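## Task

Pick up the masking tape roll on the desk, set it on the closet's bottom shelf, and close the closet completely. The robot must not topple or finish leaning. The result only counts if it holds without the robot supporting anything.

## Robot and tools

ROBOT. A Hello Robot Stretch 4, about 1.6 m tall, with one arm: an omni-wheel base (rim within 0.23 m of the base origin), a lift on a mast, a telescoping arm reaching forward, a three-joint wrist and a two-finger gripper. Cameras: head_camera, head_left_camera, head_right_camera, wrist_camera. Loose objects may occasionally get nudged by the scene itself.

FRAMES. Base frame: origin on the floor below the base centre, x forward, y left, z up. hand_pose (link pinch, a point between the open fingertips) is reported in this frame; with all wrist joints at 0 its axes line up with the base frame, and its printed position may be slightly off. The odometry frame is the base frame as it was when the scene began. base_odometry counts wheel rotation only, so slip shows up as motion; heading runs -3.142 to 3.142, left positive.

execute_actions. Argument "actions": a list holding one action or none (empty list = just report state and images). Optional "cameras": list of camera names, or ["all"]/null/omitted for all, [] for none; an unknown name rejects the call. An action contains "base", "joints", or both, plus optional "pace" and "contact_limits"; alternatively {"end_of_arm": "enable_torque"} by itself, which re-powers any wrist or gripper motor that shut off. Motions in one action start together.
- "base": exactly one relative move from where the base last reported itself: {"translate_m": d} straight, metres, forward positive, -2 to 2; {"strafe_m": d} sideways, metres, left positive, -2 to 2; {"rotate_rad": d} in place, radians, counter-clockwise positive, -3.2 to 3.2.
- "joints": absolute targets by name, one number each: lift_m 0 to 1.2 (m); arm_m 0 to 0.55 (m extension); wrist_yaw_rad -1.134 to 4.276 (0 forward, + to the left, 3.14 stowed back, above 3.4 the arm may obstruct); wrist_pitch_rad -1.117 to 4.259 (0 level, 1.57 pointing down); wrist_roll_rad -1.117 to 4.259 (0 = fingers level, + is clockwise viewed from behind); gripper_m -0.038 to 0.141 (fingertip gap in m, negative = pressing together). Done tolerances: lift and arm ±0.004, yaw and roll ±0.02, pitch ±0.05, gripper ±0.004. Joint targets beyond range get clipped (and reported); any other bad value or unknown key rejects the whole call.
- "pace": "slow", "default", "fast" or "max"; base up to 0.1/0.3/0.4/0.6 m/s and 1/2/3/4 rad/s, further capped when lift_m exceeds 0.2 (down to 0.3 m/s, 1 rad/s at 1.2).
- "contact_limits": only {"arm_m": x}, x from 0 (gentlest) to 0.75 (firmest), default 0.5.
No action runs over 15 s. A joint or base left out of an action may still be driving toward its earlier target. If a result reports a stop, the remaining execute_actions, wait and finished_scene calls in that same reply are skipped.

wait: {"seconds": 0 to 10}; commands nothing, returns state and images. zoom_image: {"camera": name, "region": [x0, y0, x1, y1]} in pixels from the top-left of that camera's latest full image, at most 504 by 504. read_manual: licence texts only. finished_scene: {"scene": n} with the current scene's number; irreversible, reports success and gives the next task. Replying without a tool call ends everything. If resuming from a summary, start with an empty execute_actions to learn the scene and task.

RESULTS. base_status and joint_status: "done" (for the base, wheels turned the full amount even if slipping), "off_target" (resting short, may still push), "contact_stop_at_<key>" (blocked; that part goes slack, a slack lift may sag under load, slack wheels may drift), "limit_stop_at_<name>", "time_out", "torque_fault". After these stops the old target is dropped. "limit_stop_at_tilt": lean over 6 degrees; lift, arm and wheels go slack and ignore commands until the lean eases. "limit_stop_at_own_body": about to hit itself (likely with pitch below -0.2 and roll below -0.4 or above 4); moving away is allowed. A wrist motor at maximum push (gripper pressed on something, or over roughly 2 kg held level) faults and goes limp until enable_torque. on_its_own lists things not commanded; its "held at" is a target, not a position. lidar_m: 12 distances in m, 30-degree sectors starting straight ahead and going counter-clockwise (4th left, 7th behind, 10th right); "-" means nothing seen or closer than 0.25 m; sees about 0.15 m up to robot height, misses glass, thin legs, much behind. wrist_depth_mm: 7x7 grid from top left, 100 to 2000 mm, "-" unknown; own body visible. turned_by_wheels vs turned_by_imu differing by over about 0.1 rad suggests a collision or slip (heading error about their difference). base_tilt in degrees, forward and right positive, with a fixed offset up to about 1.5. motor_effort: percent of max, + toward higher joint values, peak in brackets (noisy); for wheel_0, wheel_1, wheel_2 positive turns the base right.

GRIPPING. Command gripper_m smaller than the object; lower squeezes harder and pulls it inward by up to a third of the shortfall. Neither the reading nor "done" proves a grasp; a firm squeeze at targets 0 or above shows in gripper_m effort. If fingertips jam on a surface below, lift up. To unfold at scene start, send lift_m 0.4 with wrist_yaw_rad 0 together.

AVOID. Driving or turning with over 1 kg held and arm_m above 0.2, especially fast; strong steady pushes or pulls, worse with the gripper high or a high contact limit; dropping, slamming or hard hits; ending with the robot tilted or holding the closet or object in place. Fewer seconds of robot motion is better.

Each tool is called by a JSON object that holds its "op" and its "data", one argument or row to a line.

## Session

{"op": "execute_actions", "data": {
  "actions": [
    {"base":{"rotate_rad":-2.0},"joints":{"lift_m":0.4,"wrist_yaw_rad":0}}
  ]
}}

Scene clock: 2.40 s.
base_odometry: x=+0.000 y=+0.000 heading=-2.000 (m, m, rad; odometry frame)
turned_by_wheels: -2.000 (rad since the last result)
turned_by_imu: -2.024 (rad since the last result)
base_tilt: forward=+0.3 right=-0.2 (deg)
lidar_m: 1.14 1.22 1.17 1.35 2.08 2.16 2.34 2.54 2.49 2.35 1.05 1.05
base_status: done
joint_positions: lift_m=+0.400 arm_m=-0.003 wrist_yaw_rad=+0.000 wrist_pitch_rad=-0.012 wrist_roll_rad=+0.016 gripper_m=+0.057
joint_status: all done
motor_effort: lift_m=+21(19) arm_m=-1(1) wrist_yaw_rad=-1(8) wrist_pitch_rad=-6(6) wrist_roll_rad=-1(1) gripper_m=-2(3) wheel_0=+0(8) wheel_1=+0(11) wheel_2=+0(7) (%)
hand_pose: x=+0.4568 y=-0.0873 z=+0.5815 quat_wxyz=(+1.000, +0.008, -0.006, +0.000) (m; base frame)
wrist_depth_mm: 1008 1182 1430 1808 1808 1499 759 / 976 1160 1430 1366 1060 1008 946 / 991 1182 1464 1756 1808 1499 1366 / 991 1182 1499 1756 1808 1576 1366 / 1008 1205 1397 1756 1808 1537 1366 / 1008 1182 201 1661 193 1499 1366 / 1025 1160 1397 - 1397 1308 1336
pictures: head_camera, head_left_camera, head_right_camera, wrist_camera
Images, in order (width x height): head_camera 420x560, head_left_camera 420x672, head_right_camera 420x672, wrist_camera 616x392.

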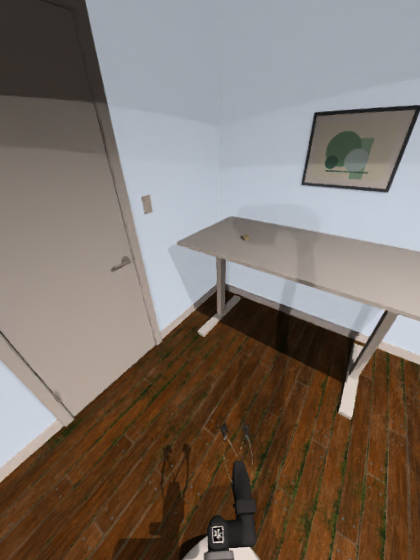

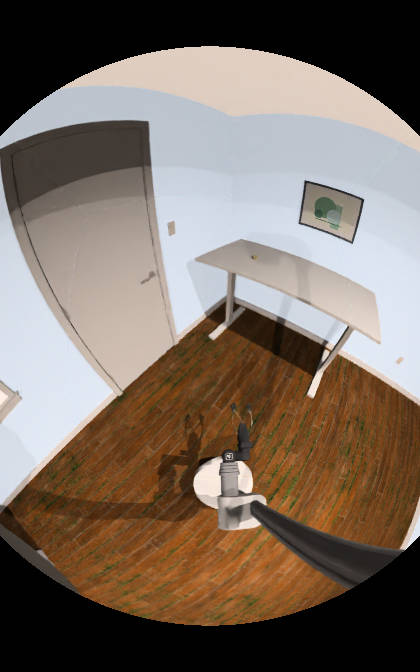

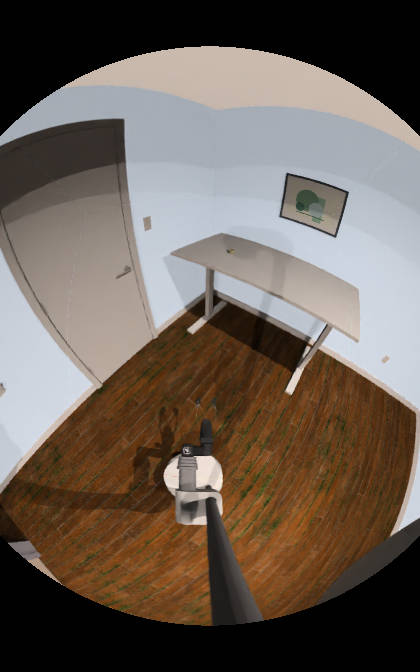

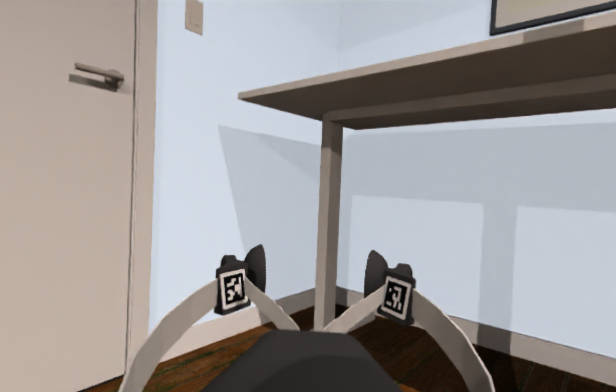

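{"op": "execute_actions", "data": {
  "actions": [
    {"base":{"rotate_rad":2.5},"joints":{"lift_m":0.8,"gripper_m":0.0}}
  ]
}}

Scene clock: 5.07 s.
base_odometry: x=+0.000 y=+0.000 heading=+0.500 (m, m, rad; odometry frame)
turned_by_wheels: +2.500 (rad since the last result)
turned_by_imu: +2.531 (rad since the last result)
base_tilt: forward=+0.3 right=-0.3 (deg)
lidar_m: 2.11 2.24 2.54 2.47 2.57 1.07 1.04 1.14 1.27 1.20 1.27 1.76
base_status: done
joint_positions: lift_m=+0.800 arm_m=-0.003 wrist_yaw_rad=+0.000 wrist_pitch_rad=-0.012 wrist_roll_rad=+0.016 gripper_m=+0.000
joint_status: all done
motor_effort: lift_m=+22(22) arm_m=-1(1) wrist_yaw_rad=-1(2) wrist_pitch_rad=-7(7) wrist_roll_rad=-1(1) gripper_m=-5(5) wheel_0=-1(8) wheel_1=-1(8) wheel_2=-1(12) (%)
hand_pose: x=+0.4568 y=-0.0874 z=+0.9814 quat_wxyz=(+1.000, +0.008, -0.006, +0.000) (m; base frame)
wrist_depth_mm: - 1983 - 1983 1983 - 1921 / - - 1983 - - - 1863 / - 1983 1983 - - - 1921 / - 1983 - - 1921 - 1808 / - - - - 1983 - 1808 / - - 183 193 184 - 1808 / - 1983 - - 1921 - 1863
pictures: head_camera, head_left_camera, head_right_camera, wrist_camera
Images, in order (width x height): head_camera 420x560, head_left_camera 420x672, head_right_camera 420x672, wrist_camera 616x392.

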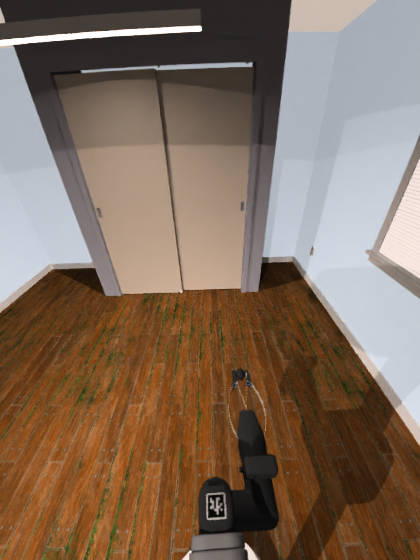

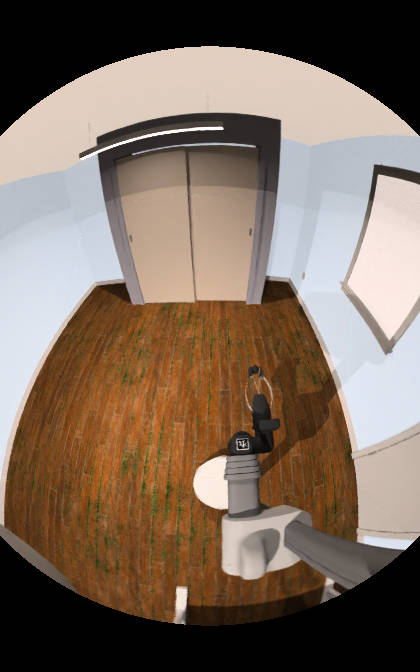

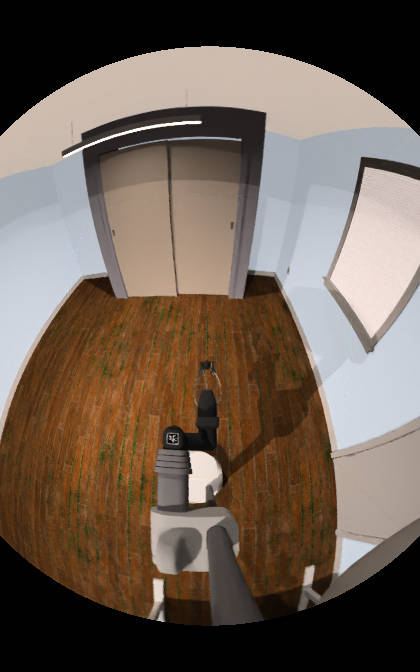

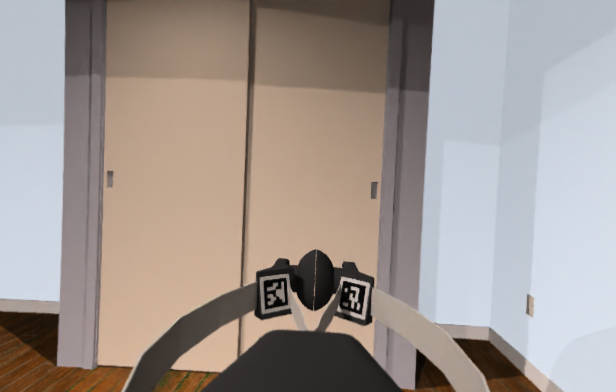

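{"op": "execute_actions", "data": {
  "actions": [
    {"base":{"translate_m":1.3},"joints":{"lift_m":0.865,"wrist_yaw_rad":-0.4},"pace":"fast"}
  ],
  "cameras": ["wrist_camera","head_camera"]
}}

Scene clock: 9.80 s.
base_odometry: x=+1.141 y=+0.623 heading=+0.500 (m, m, rad; odometry frame)
turned_by_wheels: +0.000 (rad since the last result)
turned_by_imu: +0.000 (rad since the last result)
base_tilt: forward=+0.3 right=-0.4 (deg)
lidar_m: 0.88 0.91 1.26 2.43 2.57 3.25 2.70 1.78 1.28 1.25 1.36 0.91
base_status: done
joint_positions: lift_m=+0.865 arm_m=-0.003 wrist_yaw_rad=-0.400 wrist_pitch_rad=-0.012 wrist_roll_rad=+0.016 gripper_m=+0.000
joint_status: all done
motor_effort: lift_m=+22(28) arm_m=-1(1) wrist_yaw_rad=-1(6) wrist_pitch_rad=-7(7) wrist_roll_rad=-1(1) gripper_m=-8(7) wheel_0=+2(8) wheel_1=+2(5) wheel_2=+0(14) (%)
hand_pose: x=+0.4000 y=-0.1928 z=+1.0465 quat_wxyz=(+0.980, +0.006, -0.007, -0.199) (m; base frame)
wrist_depth_mm: 609 647 691 750 750 1576 1255 / 603 647 699 759 759 1576 1182 / 609 654 707 759 768 1537 1205 / 621 654 707 750 768 1537 1205 / 615 661 715 741 788 1576 1229 / 615 668 183 193 184 1499 1205 / 627 654 715 - 788 1430 1205
pictures: head_camera, wrist_camera
Images, in order (width x height): head_camera 420x560, wrist_camera 616x392.

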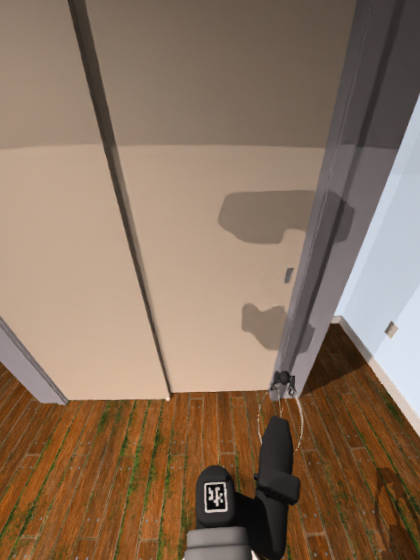

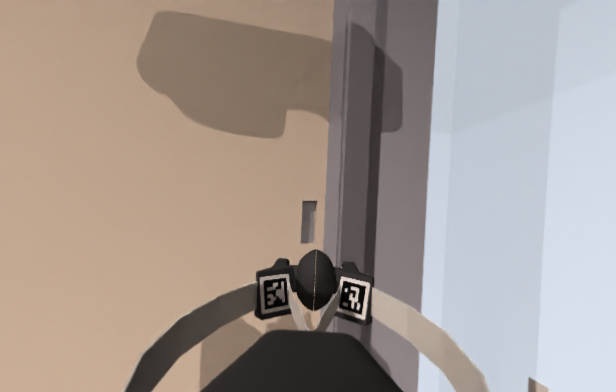

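{"op": "execute_actions", "data": {
  "actions": [
    {"base":{"strafe_m":1.15},"joints":{"lift_m":0.84,"wrist_yaw_rad":0.4,"arm_m":0.2}}
  ],
  "cameras": ["wrist_camera","head_camera"]
}}

Scene clock: 15.10 s.
base_odometry: x=+0.590 y=+1.632 heading=+0.500 (m, m, rad; odometry frame)
turned_by_wheels: +0.000 (rad since the last result)
turned_by_imu: +0.004 (rad since the last result)
base_tilt: forward=+0.3 right=-0.4 (deg)
lidar_m: 0.85 1.68 1.34 1.27 1.37 1.95 3.17 2.56 2.49 2.39 1.30 0.89
base_status: done
joint_positions: lift_m=+0.840 arm_m=+0.199 wrist_yaw_rad=+0.400 wrist_pitch_rad=-0.012 wrist_roll_rad=+0.016 gripper_m=+0.000
joint_status: all done
motor_effort: lift_m=+18(21) arm_m=+6(8) wrist_yaw_rad=-1(6) wrist_pitch_rad=-7(7) wrist_roll_rad=-1(1) gripper_m=-5(5) wheel_0=-1(11) wheel_1=-1(10) wheel_2=+0(0) (%)
hand_pose: x=+0.6695 y=+0.0318 z=+1.0217 quat_wxyz=(+0.980, +0.009, -0.004, +0.199) (m; base frame)
wrist_depth_mm: 1281 1576 1464 1281 421 373 362 / 1308 1576 1464 1308 418 373 364 / 1281 1576 1499 1336 421 375 364 / 1308 1618 1499 1308 421 377 364 / 1281 1618 1499 459 421 379 364 / 1308 1618 184 193 185 379 366 / 1336 1576 1537 - 415 375 368
pictures: head_camera, wrist_camera
Images, in order (width x height): head_camera 420x560, wrist_camera 616x392.

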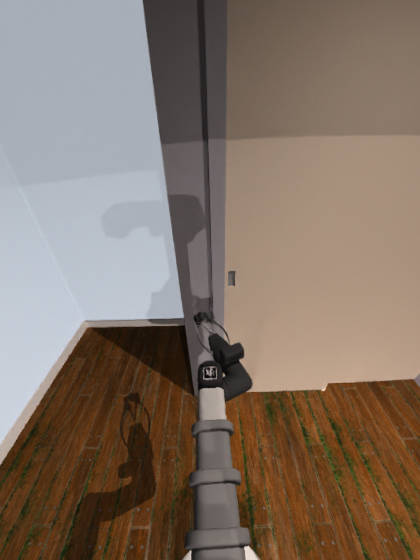

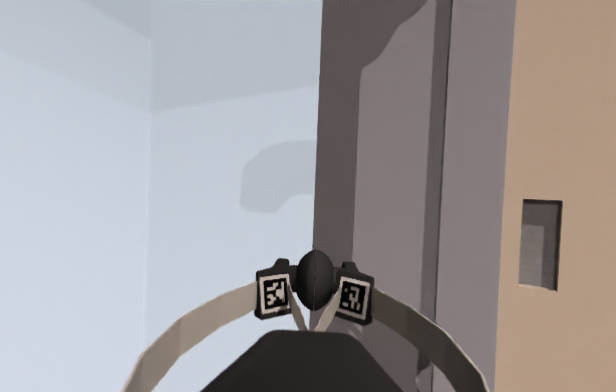

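{"op": "execute_actions", "data": {
  "actions": [
    {"base":{"strafe_m":-0.18},"joints":{"lift_m":0.81,"arm_m":0.38}}
  ],
  "cameras": ["wrist_camera"]
}}

Scene clock: 17.07 s.
base_odometry: x=+0.676 y=+1.474 heading=+0.500 (m, m, rad; odometry frame)
turned_by_wheels: +0.000 (rad since the last result)
turned_by_imu: +0.000 (rad since the last result)
base_tilt: forward=+0.3 right=-0.4 (deg)
lidar_m: 0.84 0.91 1.53 1.46 1.55 2.19 2.79 2.55 2.31 2.19 1.28 0.91
base_status: done
joint_positions: lift_m=+0.810 arm_m=+0.379 wrist_yaw_rad=+0.400 wrist_pitch_rad=-0.012 wrist_roll_rad=+0.016 gripper_m=+0.000
joint_status: all done
motor_effort: lift_m=+18(18) arm_m=+6(6) wrist_yaw_rad=+1(0) wrist_pitch_rad=-6(7) wrist_roll_rad=-1(1) gripper_m=-7(5) wheel_0=+0(10) wheel_1=-1(11) wheel_2=+0(1) (%)
hand_pose: x=+0.8496 y=+0.0318 z=+0.9918 quat_wxyz=(+0.980, +0.009, -0.004, +0.199) (m; base frame)
wrist_depth_mm: 1397 338 278 278 249 226 210 / 1430 340 281 279 249 226 210 / 1397 340 283 279 251 227 209 / 1397 342 285 290 251 227 211 / 1430 342 286 271 251 227 211 / 1464 342 183 193 184 228 211 / 1430 342 285 - 247 221 211
pictures: wrist_camera
Images, in order (width x height): wrist_camera 616x392.

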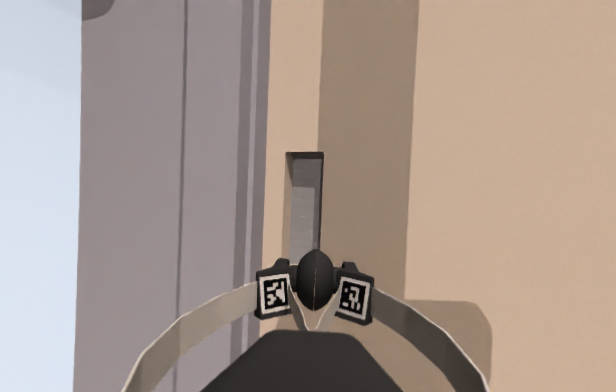

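{"op": "execute_actions", "data": {
  "actions": [
    {"base":{"strafe_m":0.042},"joints":{"lift_m":0.83},"pace":"slow"}
  ],
  "cameras": []
}}

{"op": "execute_actions", "data": {
  "actions": [
    {"joints":{"arm_m":0.5},"contact_limits":{"arm_m":0.1},"pace":"slow"}
  ],
  "cameras": ["wrist_camera"]
}}

Scene clock: 18.67 s.
base_odometry: x=+0.656 y=+1.511 heading=+0.500 (m, m, rad; odometry frame)
turned_by_wheels: +0.000 (rad since the last result)
turned_by_imu: +0.001 (rad since the last result)
base_tilt: forward=+0.3 right=-0.4 (deg)
lidar_m: 0.83 0.90 1.47 1.42 1.51 2.13 2.78 2.56 2.32 2.25 1.29 0.89
base_status: done
joint_positions: lift_m=+0.830 arm_m=+0.379 wrist_yaw_rad=+0.400 wrist_pitch_rad=-0.012 wrist_roll_rad=+0.016 gripper_m=+0.000
joint_status: all done
motor_effort: lift_m=+22(21) arm_m=+6(6) wrist_yaw_rad=+0(0) wrist_pitch_rad=-7(7) wrist_roll_rad=-1(1) gripper_m=-6(5) wheel_0=-3(8) wheel_1=+3(4) wheel_2=+0(1) (%)
hand_pose: x=+0.8496 y=+0.0318 z=+1.0114 quat_wxyz=(+0.980, +0.009, -0.004, +0.199) (m; base frame)
wrist_depth_mm: 1397 340 297 263 251 228 211 / 1397 340 297 264 252 227 211 / 1397 343 298 267 252 226 211 / 1430 345 297 272 252 228 211 / 1430 345 298 262 252 229 212 / 1430 345 183 192 185 229 211 / 1464 345 304 - 249 223 213
pictures: none
No camera images: the call's "cameras" was empty. Leave "cameras" out to get every camera's image.

Scene clock: 20.10 s.
base_odometry: x=+0.655 y=+1.511 heading=+0.499 (m, m, rad; odometry frame)
turned_by_wheels: -0.001 (rad since the last result)
turned_by_imu: +0.000 (rad since the last result)
base_tilt: forward=+0.2 right=-0.4 (deg)
lidar_m: 0.85 0.91 1.48 1.43 1.48 2.11 2.79 2.55 2.30 2.26 1.26 0.90
base_status: not commanded
joint_positions: lift_m=+0.830 arm_m=+0.428 wrist_yaw_rad=+0.399 wrist_pitch_rad=-0.012 wrist_roll_rad=+0.016 gripper_m=+0.000
joint_status: arm_m contact_stop (moved +0.049 of +0.121)
on_its_own: arm_m is slack since a contact_stop (your +0.500 is given up)
motor_effort: lift_m=+22(22) arm_m=+0(16) wrist_yaw_rad=+2(11) wrist_pitch_rad=-6(6) wrist_roll_rad=-1(1) gripper_m=-3(7) wheel_0=-2(3) wheel_1=+1(3) wheel_2=-11(11) (%)
contact_limits: arm_m 0.1
hand_pose: x=+0.8985 y=+0.0315 z=+1.0115 quat_wxyz=(+0.980, +0.009, -0.004, +0.198) (m; base frame)
wrist_depth_mm: 1281 271 218 224 204 185 173 / 1308 272 218 225 205 186 173 / 1308 272 220 225 206 186 173 / 1308 273 222 234 205 186 174 / 1336 273 224 233 205 186 174 / 1308 276 183 200 197 186 174 / 1336 270 225 - 204 182 174
pictures: wrist_camera
Images, in order (width x height): wrist_camera 616x392.

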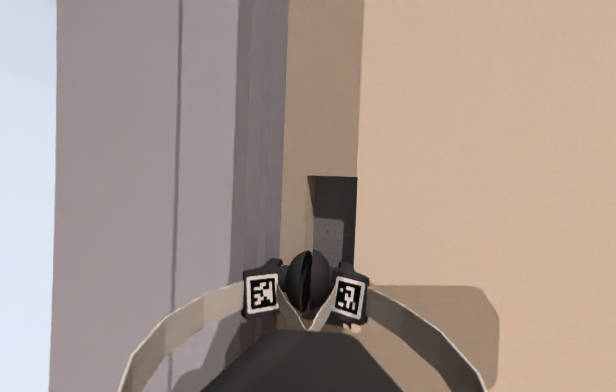

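{"op": "execute_actions", "data": {
  "actions": [
    {"joints":{"arm_m":0.4}}
  ],
  "cameras": []
}}

{"op": "execute_actions", "data": {
  "actions": [
    {"base":{"strafe_m":-0.016},"pace":"slow"}
  ],
  "cameras": []
}}

{"op": "execute_actions", "data": {
  "actions": [
    {"joints":{"arm_m":0.5},"contact_limits":{"arm_m":0.1},"pace":"slow"}
  ],
  "cameras": ["wrist_camera"]
}}

Scene clock: 20.97 s.
base_odometry: x=+0.656 y=+1.511 heading=+0.500 (m, m, rad; odometry frame)
turned_by_wheels: +0.001 (rad since the last result)
turned_by_imu: +0.001 (rad since the last result)
base_tilt: forward=+0.2 right=-0.4 (deg)
lidar_m: 0.84 0.90 1.49 1.42 1.53 2.11 2.78 2.53 2.34 2.27 1.29 0.89
base_status: not commanded
joint_positions: lift_m=+0.830 arm_m=+0.401 wrist_yaw_rad=+0.400 wrist_pitch_rad=-0.012 wrist_roll_rad=+0.016 gripper_m=+0.000
joint_status: all done
motor_effort: lift_m=+22(22) arm_m=-6(4) wrist_yaw_rad=+0(2) wrist_pitch_rad=-6(6) wrist_roll_rad=-1(1) gripper_m=-3(6) wheel_0=-2(2) wheel_1=+1(1) wheel_2=-3(11) (%)
hand_pose: x=+0.8718 y=+0.0318 z=+1.0115 quat_wxyz=(+0.980, +0.009, -0.004, +0.199) (m; base frame)
wrist_depth_mm: 1366 309 250 243 229 207 193 / 1430 309 252 247 229 207 193 / 1430 310 251 247 229 208 193 / 1397 310 252 253 229 208 194 / 1464 312 253 247 230 208 194 / 1430 312 183 191 184 208 194 / 1430 312 257 - 228 204 195
pictures: none
No camera images: the call's "cameras" was empty. Leave "cameras" out to get every camera's image.

Scene clock: 22.00 s.
base_odometry: x=+0.663 y=+1.497 heading=+0.500 (m, m, rad; odometry frame)
turned_by_wheels: +0.000 (rad since the last result)
turned_by_imu: +0.000 (rad since the last result)
base_tilt: forward=+0.3 right=-0.2 (deg)
lidar_m: 0.85 0.89 1.52 1.44 1.54 2.15 3.16 2.57 2.36 2.26 1.27 0.89
base_status: done
joint_positions: lift_m=+0.830 arm_m=+0.401 wrist_yaw_rad=+0.400 wrist_pitch_rad=-0.012 wrist_roll_rad=+0.016 gripper_m=+0.000
joint_status: not commanded
motor_effort: lift_m=+22(22) arm_m=-6(6) wrist_yaw_rad=+0(0) wrist_pitch_rad=-6(6) wrist_roll_rad=-1(1) gripper_m=-5(5) wheel_0=+3(7) wheel_1=-3(3) wheel_2=+0(3) (%)
hand_pose: x=+0.8718 y=+0.0318 z=+1.0115 quat_wxyz=(+0.980, +0.009, -0.004, +0.199) (m; base frame)
wrist_depth_mm: 1366 309 250 250 228 207 193 / 1366 309 251 252 228 207 193 / 1397 310 251 251 228 208 193 / 1397 310 251 259 229 207 193 / 1397 309 252 258 229 208 193 / 1397 310 184 192 183 208 194 / 1397 312 258 - 225 202 194
pictures: none
No camera images: the call's "cameras" was empty. Leave "cameras" out to get every camera's image.

Scene clock: 23.03 s.
base_odometry: x=+0.663 y=+1.497 heading=+0.499 (m, m, rad; odometry frame)
turned_by_wheels: -0.001 (rad since the last result)
turned_by_imu: -0.001 (rad since the last result)
base_tilt: forward=+0.3 right=-0.3 (deg)
lidar_m: 0.84 0.91 1.52 1.44 1.53 2.17 3.14 2.56 2.32 2.23 1.29 0.90
base_status: not commanded
joint_positions: lift_m=+0.830 arm_m=+0.417 wrist_yaw_rad=+0.397 wrist_pitch_rad=-0.012 wrist_roll_rad=+0.016 gripper_m=+0.000
joint_status: arm_m contact_stop (moved +0.016 of +0.099)
on_its_own: arm_m is slack since a contact_stop (your +0.500 is given up)
motor_effort: lift_m=+22(22) arm_m=+0(15) wrist_yaw_rad=+8(17) wrist_pitch_rad=-5(6) wrist_roll_rad=-1(1) gripper_m=-4(4) wheel_0=+1(3) wheel_1=+1(3) wheel_2=-11(11) (%)
contact_limits: arm_m 0.1
hand_pose: x=+0.8880 y=+0.0309 z=+1.0116 quat_wxyz=(+0.980, +0.009, -0.004, +0.197) (m; base frame)
wrist_depth_mm: 1308 283 235 240 215 195 182 / 1308 287 236 240 216 195 182 / 1308 286 237 240 216 196 181 / 1308 286 241 249 216 195 182 / 1366 287 240 233 216 196 182 / 1366 287 184 190 183 196 183 / 1366 287 237 - 213 191 183
pictures: wrist_camera
Images, in order (width x height): wrist_camera 616x392.

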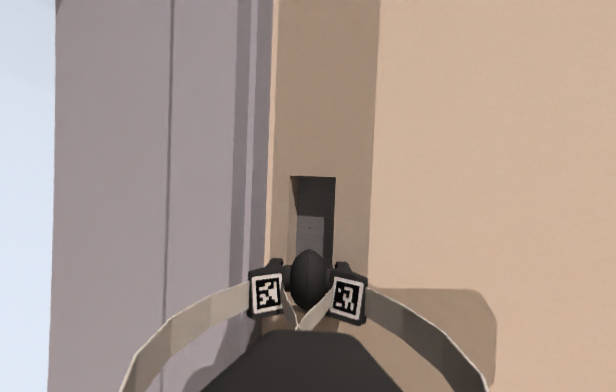

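{"op": "execute_actions", "data": {
  "actions": [
    {"base":{"strafe_m":0.008},"joints":{"arm_m":0.405},"pace":"slow"}
  ],
  "cameras": []
}}

{"op": "execute_actions", "data": {
  "actions": [
    {"joints":{"arm_m":0.5},"contact_limits":{"arm_m":0.1},"pace":"slow"}
  ],
  "cameras": ["wrist_camera"]
}}

Scene clock: 24.13 s.
base_odometry: x=+0.659 y=+1.504 heading=+0.499 (m, m, rad; odometry frame)
turned_by_wheels: +0.000 (rad since the last result)
turned_by_imu: +0.000 (rad since the last result)
base_tilt: forward=+0.4 right=-0.4 (deg)
lidar_m: 0.81 0.90 1.49 1.45 1.51 2.13 2.78 2.55 2.32 2.26 1.28 0.88
base_status: done
joint_positions: lift_m=+0.830 arm_m=+0.406 wrist_yaw_rad=+0.400 wrist_pitch_rad=-0.012 wrist_roll_rad=+0.016 gripper_m=+0.000
joint_status: all done
motor_effort: lift_m=+22(22) arm_m=-7(6) wrist_yaw_rad=+0(8) wrist_pitch_rad=-5(5) wrist_roll_rad=-1(1) gripper_m=-5(6) wheel_0=-2(6) wheel_1=+2(5) wheel_2=-3(10) (%)
hand_pose: x=+0.8768 y=+0.0317 z=+1.0115 quat_wxyz=(+0.980, +0.009, -0.004, +0.199) (m; base frame)
wrist_depth_mm: 1366 303 245 246 224 203 189 / 1366 303 246 246 224 203 190 / 1397 304 246 246 224 204 189 / 1366 304 246 254 224 203 189 / 1397 306 246 253 224 203 189 / 1397 304 183 192 184 204 190 / 1397 306 251 - 222 198 190
pictures: none
No camera images: the call's "cameras" was empty. Leave "cameras" out to get every camera's image.

Scene clock: 25.17 s.
base_odometry: x=+0.659 y=+1.504 heading=+0.498 (m, m, rad; odometry frame)
turned_by_wheels: -0.001 (rad since the last result)
turned_by_imu: +0.000 (rad since the last result)
base_tilt: forward=+0.2 right=-0.3 (deg)
lidar_m: 0.83 0.91 1.51 1.42 1.53 2.18 2.78 2.56 2.35 2.24 1.30 0.91
base_status: not commanded
joint_positions: lift_m=+0.830 arm_m=+0.418 wrist_yaw_rad=+0.397 wrist_pitch_rad=-0.012 wrist_roll_rad=+0.016 gripper_m=+0.000
joint_status: arm_m contact_stop (moved +0.012 of +0.094)
on_its_own: arm_m is slack since a contact_stop (your +0.500 is given up)
motor_effort: lift_m=+22(22) arm_m=+0(13) wrist_yaw_rad=+7(13) wrist_pitch_rad=-6(6) wrist_roll_rad=-1(1) gripper_m=-5(7) wheel_0=-1(2) wheel_1=+2(2) wheel_2=-12(12) (%)
contact_limits: arm_m 0.1
hand_pose: x=+0.8891 y=+0.0311 z=+1.0115 quat_wxyz=(+0.980, +0.009, -0.004, +0.197) (m; base frame)
wrist_depth_mm: 1336 285 231 236 214 194 181 / 1336 285 235 239 214 195 181 / 1336 286 236 240 215 195 182 / 1366 287 236 245 216 195 182 / 1366 287 236 245 216 196 182 / 1366 287 185 193 183 196 182 / 1336 287 237 - 213 191 183
pictures: wrist_camera
Images, in order (width x height): wrist_camera 616x392.

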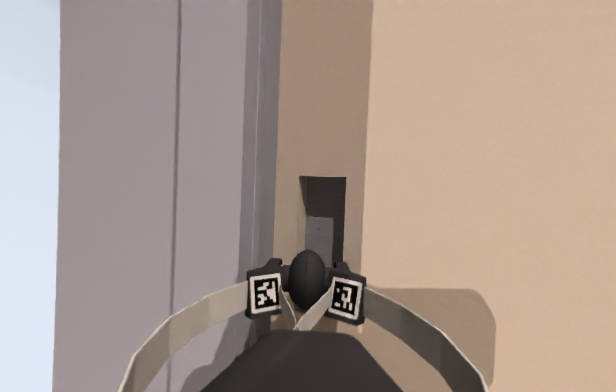

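{"op": "execute_actions", "data": {
  "actions": [
    {"joints":{"arm_m":0.44},"contact_limits":{"arm_m":0.25},"pace":"slow"}
  ],
  "cameras": ["wrist_camera"]
}}

Scene clock: 26.13 s.
base_odometry: x=+0.659 y=+1.504 heading=+0.498 (m, m, rad; odometry frame)
turned_by_wheels: +0.000 (rad since the last result)
turned_by_imu: +0.000 (rad since the last result)
base_tilt: forward=+0.3 right=-0.4 (deg)
lidar_m: 0.85 0.90 1.50 1.41 1.52 2.14 2.81 2.58 2.35 2.23 1.28 0.87
base_status: not commanded
joint_positions: lift_m=+0.830 arm_m=+0.418 wrist_yaw_rad=+0.398 wrist_pitch_rad=-0.012 wrist_roll_rad=+0.016 gripper_m=+0.000
joint_status: arm_m contact_stop (moved -0.001 of +0.022)
on_its_own: arm_m is slack since a contact_stop (your +0.440 is given up)
motor_effort: lift_m=+22(22) arm_m=+0(18) wrist_yaw_rad=+5(20) wrist_pitch_rad=-6(7) wrist_roll_rad=-1(1) gripper_m=-6(5) wheel_0=+0(1) wheel_1=+1(2) wheel_2=-11(13) (%)
contact_limits: arm_m 0.25
hand_pose: x=+0.8885 y=+0.0312 z=+1.0115 quat_wxyz=(+0.980, +0.009, -0.004, +0.198) (m; base frame)
wrist_depth_mm: 1308 286 231 236 215 196 181 / 1336 286 234 237 215 195 182 / 1366 287 236 240 216 195 182 / 1366 287 236 245 216 195 182 / 1366 289 237 246 216 195 182 / 1366 290 183 190 184 196 183 / 1366 289 237 - 213 191 183
pictures: wrist_camera
Images, in order (width x height): wrist_camera 616x392.

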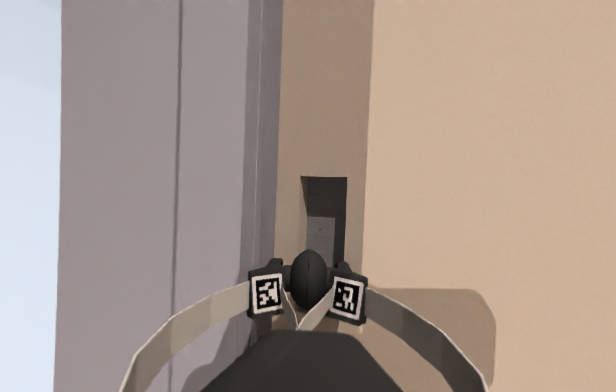

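{"op": "execute_actions", "data": {
  "actions": [
    {"joints":{"arm_m":0.36}}
  ],
  "cameras": []
}}

{"op": "execute_actions", "data": {
  "actions": [
    {"base":{"strafe_m":-0.105},"joints":{"wrist_yaw_rad":0.75,"arm_m":0.4},"pace":"slow"}
  ],
  "cameras": ["wrist_camera"]
}}

Scene clock: 27.53 s.
base_odometry: x=+0.659 y=+1.504 heading=+0.499 (m, m, rad; odometry frame)
turned_by_wheels: +0.001 (rad since the last result)
turned_by_imu: +0.001 (rad since the last result)
base_tilt: forward=+0.3 right=-0.1 (deg)
lidar_m: 0.86 0.90 1.47 1.45 1.53 2.15 2.78 2.57 2.32 2.25 1.28 0.91
base_status: not commanded
joint_positions: lift_m=+0.830 arm_m=+0.361 wrist_yaw_rad=+0.400 wrist_pitch_rad=-0.012 wrist_roll_rad=+0.016 gripper_m=+0.000
joint_status: all done
motor_effort: lift_m=+22(22) arm_m=-6(8) wrist_yaw_rad=-1(5) wrist_pitch_rad=-6(6) wrist_roll_rad=-1(1) gripper_m=-5(6) wheel_0=+0(0) wheel_1=+2(1) wheel_2=-3(11) (%)
hand_pose: x=+0.8317 y=+0.0319 z=+1.0115 quat_wxyz=(+0.980, +0.009, -0.004, +0.199) (m; base frame)
wrist_depth_mm: 1397 366 319 281 268 243 225 / 1430 370 320 286 267 244 225 / 1397 368 320 286 270 244 226 / 1464 368 320 293 268 244 226 / 1464 370 322 283 268 243 226 / 1464 373 184 193 183 243 226 / 1464 370 325 - 265 238 227
pictures: none
No camera images: the call's "cameras" was empty. Leave "cameras" out to get every camera's image.

Scene clock: 29.73 s.
base_odometry: x=+0.709 y=+1.412 heading=+0.499 (m, m, rad; odometry frame)
turned_by_wheels: +0.000 (rad since the last result)
turned_by_imu: +0.001 (rad since the last result)
base_tilt: forward=+0.2 right=-0.3 (deg)
lidar_m: 0.84 0.90 1.61 1.54 1.62 2.33 2.74 2.54 2.23 2.13 1.27 0.90
base_status: done
joint_positions: lift_m=+0.830 arm_m=+0.399 wrist_yaw_rad=+0.750 wrist_pitch_rad=-0.012 wrist_roll_rad=+0.016 gripper_m=+0.000
joint_status: all done
motor_effort: lift_m=+22(22) arm_m=+6(8) wrist_yaw_rad=-1(5) wrist_pitch_rad=-7(6) wrist_roll_rad=-1(1) gripper_m=-7(6) wheel_0=+3(7) wheel_1=-3(7) wheel_2=+0(2) (%)
hand_pose: x=+0.8405 y=+0.1326 z=+1.0115 quat_wxyz=(+0.930, +0.009, -0.003, +0.366) (m; base frame)
wrist_depth_mm: 1308 1499 384 282 250 209 186 / 1308 1537 384 282 251 208 185 / 1308 1537 384 282 250 208 185 / 1336 1537 384 285 249 208 184 / 1366 1537 382 281 248 208 184 / 1336 1537 184 193 184 208 183 / 1366 1537 399 - 241 198 184
pictures: wrist_camera
Images, in order (width x height): wrist_camera 616x392.

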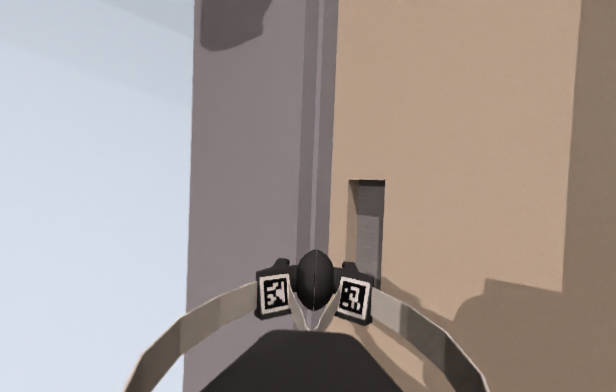

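{"op": "execute_actions", "data": {
  "actions": [
    {"joints":{"arm_m":0.5},"contact_limits":{"arm_m":0.1},"pace":"slow"}
  ],
  "cameras": ["wrist_camera"]
}}

Scene clock: 31.40 s.
base_odometry: x=+0.709 y=+1.412 heading=+0.499 (m, m, rad; odometry frame)
turned_by_wheels: +0.000 (rad since the last result)
turned_by_imu: +0.001 (rad since the last result)
base_tilt: forward=+0.2 right=-0.3 (deg)
lidar_m: 0.85 0.88 1.61 1.54 1.63 2.27 2.74 2.58 2.24 2.15 1.29 0.88
base_status: not commanded
joint_positions: lift_m=+0.830 arm_m=+0.460 wrist_yaw_rad=+0.761 wrist_pitch_rad=-0.012 wrist_roll_rad=+0.016 gripper_m=+0.000
joint_status: arm_m contact_stop (moved +0.061 of +0.101)
on_its_own: arm_m is slack since a contact_stop (your +0.500 is given up); wrist_yaw_rad is at rest, and its effort (-33) is outside its rest range (-13 to +13)
motor_effort: lift_m=+22(22) arm_m=+0(12) wrist_yaw_rad=-33(33) wrist_pitch_rad=-5(6) wrist_roll_rad=-1(2) gripper_m=-7(7) wheel_0=+4(6) wheel_1=+4(4) wheel_2=-9(8) (%)
contact_limits: arm_m 0.1
hand_pose: x=+0.9004 y=+0.1358 z=+1.0115 quat_wxyz=(+0.928, +0.009, -0.003, +0.372) (m; base frame)
wrist_depth_mm: 1308 1464 248 232 184 153 137 / 1308 1430 247 230 184 153 136 / 1308 1430 248 231 183 152 136 / 1336 1397 246 239 182 152 136 / 1308 1430 246 231 182 152 136 / 1336 1430 186 189 173 152 136 / 1336 359 257 - 173 145 136
pictures: wrist_camera
Images, in order (width x height): wrist_camera 616x392.

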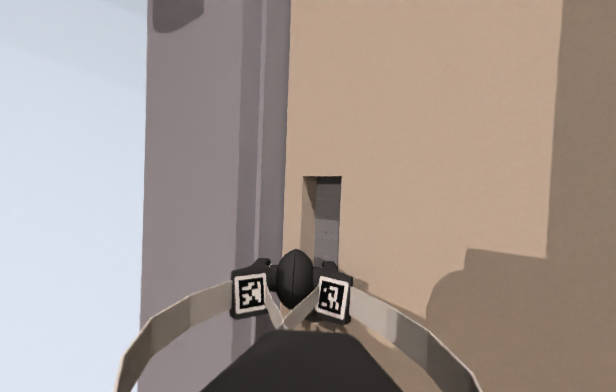

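Possibly in. Try sliding right.

{"op": "execute_actions", "data": {
  "actions": [
    {"base":{"strafe_m":-0.12},"joints":{"arm_m":0.461},"pace":"slow"}
  ],
  "cameras": ["wrist_camera","head_camera"]
}}

Scene clock: 33.80 s.
base_odometry: x=+0.766 y=+1.306 heading=+0.500 (m, m, rad; odometry frame)
turned_by_wheels: +0.001 (rad since the last result)
turned_by_imu: +0.003 (rad since the last result)
base_tilt: forward=+0.1 right=-0.3 (deg)
lidar_m: 0.86 0.89 1.73 1.66 1.73 2.49 3.15 2.60 2.10 2.01 1.26 0.88
base_status: done
joint_positions: lift_m=+0.830 arm_m=+0.460 wrist_yaw_rad=+0.766 wrist_pitch_rad=-0.012 wrist_roll_rad=+0.016 gripper_m=+0.000
joint_status: all done
on_its_own: wrist_yaw_rad is at rest, and its effort (-46) is outside its rest range (-13 to +13)
motor_effort: lift_m=+22(22) arm_m=+4(3) wrist_yaw_rad=-46(50) wrist_pitch_rad=-5(5) wrist_roll_rad=-1(1) gripper_m=-8(7) wheel_0=+13(19) wheel_1=+5(6) wheel_2=-1(7) (%)
hand_pose: x=+0.8997 y=+0.1370 z=+1.0115 quat_wxyz=(+0.927, +0.010, -0.003, +0.374) (m; base frame)
wrist_depth_mm: 1397 427 338 228 181 150 134 / 1430 424 340 229 180 150 134 / 1430 421 342 229 180 150 133 / 1430 421 343 237 180 149 133 / 1430 418 338 229 180 149 133 / 1430 418 187 185 170 149 133 / 1430 325 336 - 170 142 133
pictures: head_camera, wrist_camera
Images, in order (width x height): head_camera 420x560, wrist_camera 616x392.

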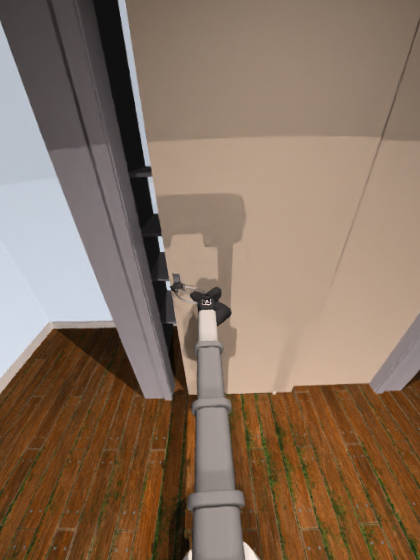

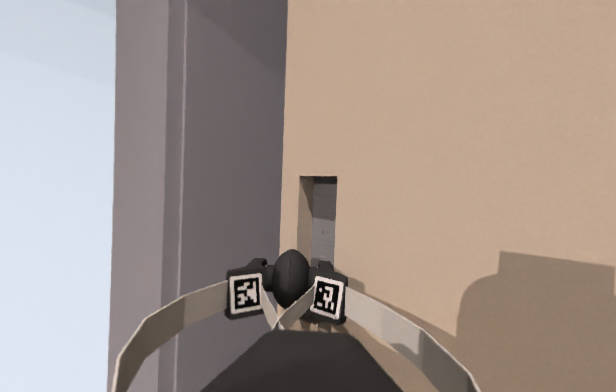

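{"op": "execute_actions", "data": {
  "actions": [
    {"base":{"strafe_m":-0.45},"pace":"slow"}
  ],
  "cameras": ["head_camera"]
}}

{"op": "execute_actions", "data": {
  "actions": [
    {"base":{"strafe_m":0.01},"joints":{"arm_m":0.0}}
  ],
  "cameras": ["head_camera"]
}}

Scene clock: 39.47 s.
base_odometry: x=+0.982 y=+0.912 heading=+0.502 (m, m, rad; odometry frame)
turned_by_wheels: +0.002 (rad since the last result)
turned_by_imu: +0.015 (rad since the last result)
base_tilt: forward=+0.2 right=-0.3 (deg)
lidar_m: 0.81 1.12 1.27 2.12 2.24 3.18 3.16 2.18 1.61 1.58 1.15 0.88
base_status: done
joint_positions: lift_m=+0.830 arm_m=+0.460 wrist_yaw_rad=+0.775 wrist_pitch_rad=-0.012 wrist_roll_rad=+0.016 gripper_m=+0.000
joint_status: not commanded
on_its_own: wrist_yaw_rad is at rest, and its effort (-74) is outside its rest range (-13 to +13)
motor_effort: lift_m=+22(22) arm_m=+4(4) wrist_yaw_rad=-74(74) wrist_pitch_rad=-6(6) wrist_roll_rad=-1(1) gripper_m=-10(7) wheel_0=+18(20) wheel_1=+10(11) wheel_2=-2(1) (%)
hand_pose: x=+0.8985 y=+0.1395 z=+1.0115 quat_wxyz=(+0.926, +0.010, -0.003, +0.378) (m; base frame)
wrist_depth_mm: 1661 691 891 213 167 137 122 / 1708 691 917 213 167 137 123 / 1708 699 917 213 166 137 123 / 1708 707 931 230 166 137 123 / 1756 707 891 204 166 136 123 / 1756 676 186 181 156 137 123 / 1708 715 904 - 134 133 123
pictures: head_camera
Images, in order (width x height): head_camera 420x560.

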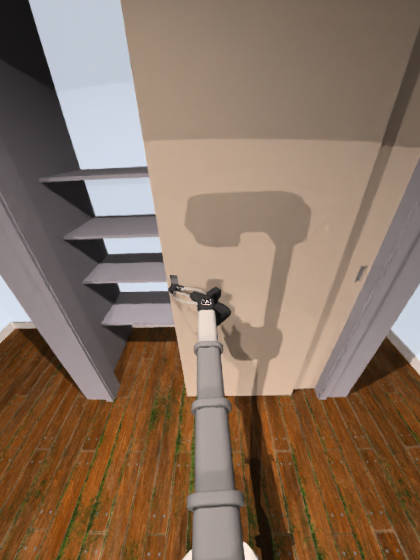

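Scene clock: 41.90 s.
base_odometry: x=+0.977 y=+0.921 heading=+0.502 (m, m, rad; odometry frame)
turned_by_wheels: +0.000 (rad since the last result)
turned_by_imu: +0.001 (rad since the last result)
base_tilt: forward=+0.3 right=-0.1 (deg)
lidar_m: 0.81 1.07 1.27 2.10 2.22 3.18 3.19 2.23 1.65 1.57 1.12 0.86
base_status: done
joint_positions: lift_m=+0.830 arm_m=+0.001 wrist_yaw_rad=+0.750 wrist_pitch_rad=-0.012 wrist_roll_rad=+0.016 gripper_m=+0.000
joint_status: all done
motor_effort: lift_m=+22(22) arm_m=-6(7) wrist_yaw_rad=+0(74) wrist_pitch_rad=-7(7) wrist_roll_rad=-2(1) gripper_m=-5(9) wheel_0=+1(15) wheel_1=+1(19) wheel_2=+1(6) (%)
hand_pose: x=+0.4427 y=+0.1327 z=+1.0114 quat_wxyz=(+0.930, +0.009, -0.003, +0.366) (m; base frame)
wrist_depth_mm: 1808 - - 1025 1430 976 508 / 1756 - - 1025 1336 1160 504 / 1808 - - 1160 1430 1255 504 / 1808 - - 1182 1499 1281 508 / 1808 - - 991 1366 1138 504 / 1808 - 184 192 183 946 504 / 1808 1983 - - 1336 554 500
pictures: head_camera
Images, in order (width x height): head_camera 420x560.

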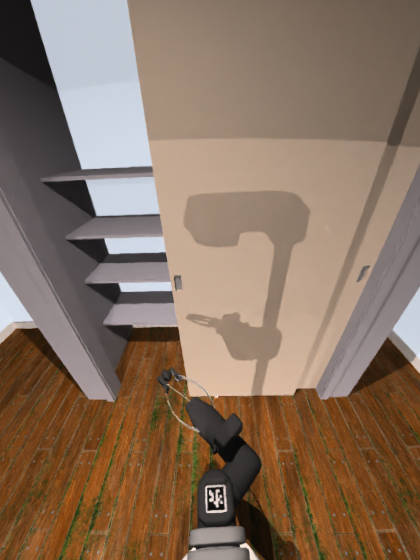

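{"op": "execute_actions", "data": {
  "actions": [
    {"base":{"translate_m":-1.2},"joints":{"lift_m":0.2,"wrist_yaw_rad":0,"gripper_m":0.12},"pace":"fast"}
  ],
  "cameras": []
}}

{"op": "execute_actions", "data": {
  "actions": [
    {"base":{"rotate_rad":3.09}}
  ],
  "cameras": []
}}

{"op": "execute_actions", "data": {
  "actions": [
    {"base":{"strafe_m":0.9},"joints":{"lift_m":0.95}}
  ],
  "cameras": ["head_camera","wrist_camera"]
}}

Scene clock: 46.63 s.
base_odometry: x=-0.074 y=+0.343 heading=+0.502 (m, m, rad; odometry frame)
turned_by_wheels: +0.000 (rad since the last result)
turned_by_imu: +0.003 (rad since the last result)
base_tilt: forward=+0.2 right=-0.3 (deg)
lidar_m: 2.03 2.19 2.23 2.15 2.27 2.01 1.16 1.20 1.58 1.54 1.63 2.08
base_status: done
joint_positions: lift_m=+0.200 arm_m=+0.001 wrist_yaw_rad=+0.000 wrist_pitch_rad=-0.012 wrist_roll_rad=+0.016 gripper_m=+0.120
joint_status: all done
motor_effort: lift_m=+18(20) arm_m=-6(6) wrist_yaw_rad=+0(7) wrist_pitch_rad=-7(7) wrist_roll_rad=-1(1) gripper_m=+0(7) wheel_0=-1(7) wheel_1=-2(8) wheel_2=-2(11) (%)
hand_pose: x=+0.4605 y=-0.0874 z=+0.3817 quat_wxyz=(+1.000, +0.008, -0.006, +0.000) (m; base frame)
wrist_depth_mm: - 1983 - 1921 1921 1756 - / - 1983 - 1808 1863 1756 - / - - - 1863 1863 1808 - / - 1983 - 1863 1863 1808 - / - 1983 - 1921 1808 1808 - / 1229 1160 1098 1336 1138 1182 1464 / 866 854 946 - 931 931 991
pictures: none
No camera images: the call's "cameras" was empty. Leave "cameras" out to get every camera's image.

Scene clock: 49.47 s.
base_odometry: x=-0.074 y=+0.343 heading=-2.692 (m, m, rad; odometry frame)
turned_by_wheels: +3.090 (rad since the last result)
turned_by_imu: +3.129 (rad since the last result)
base_tilt: forward=+0.3 right=-0.4 (deg)
lidar_m: 1.12 1.20 1.60 1.52 1.61 2.12 2.05 2.19 2.25 2.15 2.26 2.03
base_status: done
joint_positions: lift_m=+0.200 arm_m=+0.001 wrist_yaw_rad=+0.000 wrist_pitch_rad=-0.012 wrist_roll_rad=+0.016 gripper_m=+0.120
joint_status: not commanded
motor_effort: lift_m=+19(18) arm_m=-6(6) wrist_yaw_rad=+0(1) wrist_pitch_rad=-7(7) wrist_roll_rad=-1(2) gripper_m=-2(1) wheel_0=-1(8) wheel_1=-2(9) wheel_2=-2(11) (%)
hand_pose: x=+0.4605 y=-0.0874 z=+0.3817 quat_wxyz=(+1.000, +0.008, -0.006, +0.000) (m; base frame)
wrist_depth_mm: 1255 1255 1229 1255 1756 1756 1708 / 1808 1808 1808 1756 1756 1756 1756 / 1808 1808 1808 1756 1808 1756 1756 / 1863 1808 1808 1756 1756 1756 1756 / 1863 1808 1808 1756 1756 1756 1708 / 1229 1160 1078 1308 1138 1205 1430 / 866 866 946 - 946 931 976
pictures: none
No camera images: the call's "cameras" was empty. Leave "cameras" out to get every camera's image.

Scene clock: 53.80 s.
base_odometry: x=+0.317 y=-0.467 heading=-2.691 (m, m, rad; odometry frame)
turned_by_wheels: +0.000 (rad since the last result)
turned_by_imu: +0.004 (rad since the last result)
base_tilt: forward=+0.3 right=-0.3 (deg)
lidar_m: 1.13 0.90 0.66 0.63 0.71 0.92 2.02 2.12 3.20 3.06 2.75 1.19
base_status: done
joint_positions: lift_m=+0.950 arm_m=+0.001 wrist_yaw_rad=+0.000 wrist_pitch_rad=-0.012 wrist_roll_rad=+0.016 gripper_m=+0.120
joint_status: all done
motor_effort: lift_m=+22(28) arm_m=-6(6) wrist_yaw_rad=-2(0) wrist_pitch_rad=-7(7) wrist_roll_rad=-1(1) gripper_m=-1(1) wheel_0=+0(10) wheel_1=+2(11) wheel_2=+0(1) (%)
hand_pose: x=+0.4605 y=-0.0874 z=+1.1314 quat_wxyz=(+1.000, +0.008, -0.006, +0.000) (m; base frame)
wrist_depth_mm: 1025 1499 1756 1756 1756 1661 1708 / 1042 1537 1863 1808 1756 1756 1756 / 1025 1499 1808 1808 1756 1756 1756 / 1060 1499 1756 1808 1808 1756 1756 / 1060 1308 1205 1281 1366 1464 1708 / 1060 1397 1397 1808 946 946 1308 / 1078 1499 1863 - 1756 1756 1756
pictures: head_camera, wrist_camera
Images, in order (width x height): head_camera 420x560, wrist_camera 616x392.

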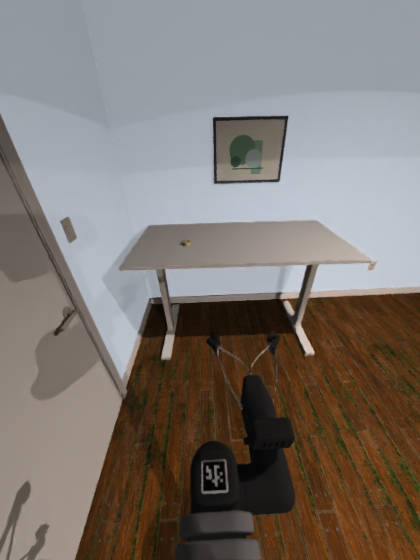

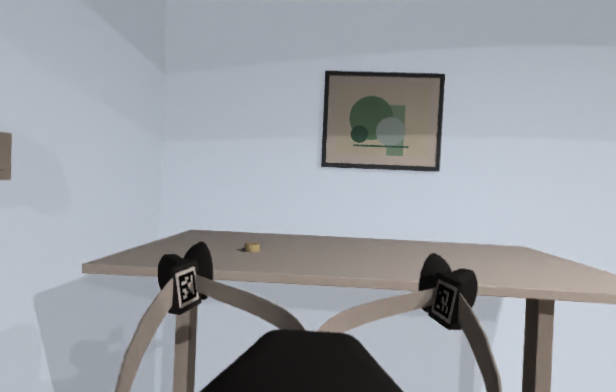

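{"op": "execute_actions", "data": {
  "actions": [
    {"base":{"strafe_m":0.25},"joints":{"lift_m":1.0,"wrist_pitch_rad":0.7}}
  ],
  "cameras": []
}}

{"op": "execute_actions", "data": {
  "actions": [
    {"base":{"translate_m":0.6},"joints":{"arm_m":0.4}}
  ],
  "cameras": ["head_camera","wrist_camera"]
}}

Scene clock: 56.17 s.
base_odometry: x=+0.426 y=-0.692 heading=-2.691 (m, m, rad; odometry frame)
turned_by_wheels: +0.000 (rad since the last result)
turned_by_imu: +0.001 (rad since the last result)
base_tilt: forward=+0.2 right=-0.1 (deg)
lidar_m: 1.16 0.57 0.40 0.37 0.41 0.61 1.74 2.17 2.94 3.30 1.65 1.20
base_status: done
joint_positions: lift_m=+1.000 arm_m=+0.001 wrist_yaw_rad=+0.000 wrist_pitch_rad=+0.702 wrist_roll_rad=+0.016 gripper_m=+0.120
joint_status: all done
motor_effort: lift_m=+21(20) arm_m=-6(6) wrist_yaw_rad=-1(1) wrist_pitch_rad=-5(4) wrist_roll_rad=-1(1) gripper_m=-1(2) wheel_0=-1(9) wheel_1=+0(9) wheel_2=+0(1) (%)
hand_pose: x=+0.3923 y=-0.0874 z=+0.9919 quat_wxyz=(+0.939, +0.007, +0.344, -0.003) (m; base frame)
wrist_depth_mm: 654 991 1576 1661 1661 1661 1618 / 668 1008 1808 1863 1863 1808 1756 / 676 1008 1921 - - - 1983 / 676 960 1708 1756 1808 1756 1756 / 683 991 1464 1537 1537 1537 1537 / 699 904 1281 1336 1255 1308 1336 / 699 960 1205 - 1182 1182 1182
pictures: none
No camera images: the call's "cameras" was empty. Leave "cameras" out to get every camera's image.

Scene clock: 59.67 s.
base_odometry: x=-0.114 y=-0.954 heading=-2.691 (m, m, rad; odometry frame)
turned_by_wheels: +0.000 (rad since the last result)
turned_by_imu: +0.000 (rad since the last result)
base_tilt: forward=+0.2 right=-0.4 (deg)
lidar_m: 0.54 0.57 0.36 0.35 0.39 0.58 1.62 2.78 3.45 3.33 0.81 0.61
base_status: done
joint_positions: lift_m=+1.000 arm_m=+0.399 wrist_yaw_rad=+0.000 wrist_pitch_rad=+0.702 wrist_roll_rad=+0.016 gripper_m=+0.120
joint_status: all done
motor_effort: lift_m=+21(21) arm_m=+6(8) wrist_yaw_rad=-1(0) wrist_pitch_rad=-6(6) wrist_roll_rad=-1(1) gripper_m=+0(1) wheel_0=+0(7) wheel_1=+2(7) wheel_2=+1(10) (%)
hand_pose: x=+0.7902 y=-0.0874 z=+0.9919 quat_wxyz=(+0.939, +0.007, +0.344, -0.003) (m; base frame)
wrist_depth_mm: 683 707 661 683 676 661 661 / 627 496 500 504 500 500 508 / 397 399 399 402 402 404 404 / 332 332 334 332 324 338 338 / 285 285 286 286 286 287 290 / 249 244 238 250 239 241 253 / 223 218 228 - 224 224 225
pictures: head_camera, wrist_camera
Images, in order (width x height): head_camera 420x560, wrist_camera 616x392.

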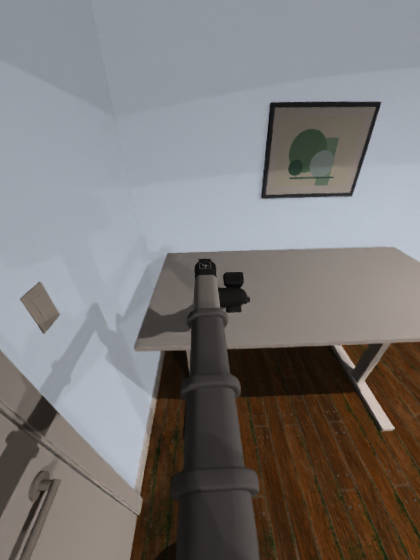

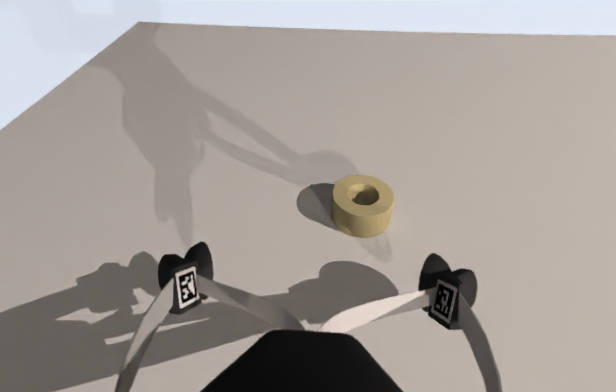

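{"op": "execute_actions", "data": {
  "actions": [
    {"base":{"strafe_m":-0.045},"joints":{"arm_m":0.47},"pace":"slow"}
  ],
  "cameras": []
}}

{"op": "execute_actions", "data": {
  "actions": [
    {"joints":{"lift_m":0.97,"arm_m":0.49},"pace":"slow"}
  ],
  "cameras": ["wrist_camera"]
}}

Scene clock: 61.80 s.
base_odometry: x=-0.134 y=-0.913 heading=-2.691 (m, m, rad; odometry frame)
turned_by_wheels: +0.000 (rad since the last result)
turned_by_imu: +0.000 (rad since the last result)
base_tilt: forward=+0.2 right=-0.4 (deg)
lidar_m: 0.57 0.60 0.40 0.41 0.43 0.64 1.83 2.78 3.43 3.27 0.82 0.60
base_status: done
joint_positions: lift_m=+1.000 arm_m=+0.469 wrist_yaw_rad=+0.000 wrist_pitch_rad=+0.702 wrist_roll_rad=+0.016 gripper_m=+0.120
joint_status: all done
motor_effort: lift_m=+21(21) arm_m=+6(8) wrist_yaw_rad=-1(1) wrist_pitch_rad=-4(5) wrist_roll_rad=-1(1) gripper_m=-2(1) wheel_0=+2(7) wheel_1=-4(8) wheel_2=+0(1) (%)
hand_pose: x=+0.8601 y=-0.0874 z=+0.9919 quat_wxyz=(+0.939, +0.007, +0.344, -0.003) (m; base frame)
wrist_depth_mm: 661 634 634 634 621 615 621 / 496 500 504 500 504 504 504 / 397 399 399 402 402 404 404 / 330 332 332 334 334 336 338 / 286 285 285 262 287 287 289 / 249 244 238 235 238 241 253 / 223 217 228 - 224 224 225
pictures: none
No camera images: the call's "cameras" was empty. Leave "cameras" out to get every camera's image.

Scene clock: 62.97 s.
base_odometry: x=-0.134 y=-0.913 heading=-2.691 (m, m, rad; odometry frame)
turned_by_wheels: +0.000 (rad since the last result)
turned_by_imu: +0.000 (rad since the last result)
base_tilt: forward=+0.1 right=-0.2 (deg)
lidar_m: 0.53 0.59 0.39 0.41 0.44 0.62 1.87 2.78 3.43 3.28 0.80 0.59
base_status: not commanded
joint_positions: lift_m=+0.971 arm_m=+0.488 wrist_yaw_rad=-0.006 wrist_pitch_rad=+0.696 wrist_roll_rad=+0.016 gripper_m=+0.120
joint_status: all done
on_its_own: wrist_yaw_rad is at rest, and its effort (+18) is outside its rest range (-13 to +13)
motor_effort: lift_m=+6(17) arm_m=+11(11) wrist_yaw_rad=+18(17) wrist_pitch_rad=+13(12) wrist_roll_rad=-1(1) gripper_m=-3(2) wheel_0=+2(2) wheel_1=-2(5) wheel_2=-2(2) (%)
hand_pose: x=+0.8798 y=-0.0888 z=+0.9644 quat_wxyz=(+0.940, +0.008, +0.341, -0.005) (m; base frame)
wrist_depth_mm: 634 609 603 609 609 597 597 / 455 462 466 469 473 477 477 / 366 368 368 370 375 375 377 / 303 304 306 307 309 312 312 / 260 260 262 236 264 264 265 / 228 222 217 209 218 220 231 / 202 198 206 - 204 200 206
pictures: wrist_camera
Images, in order (width x height): wrist_camera 616x392.

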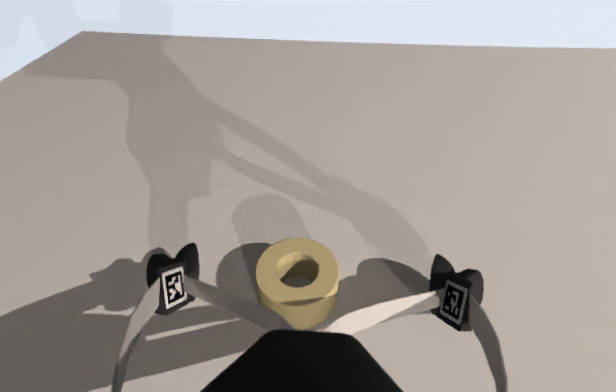

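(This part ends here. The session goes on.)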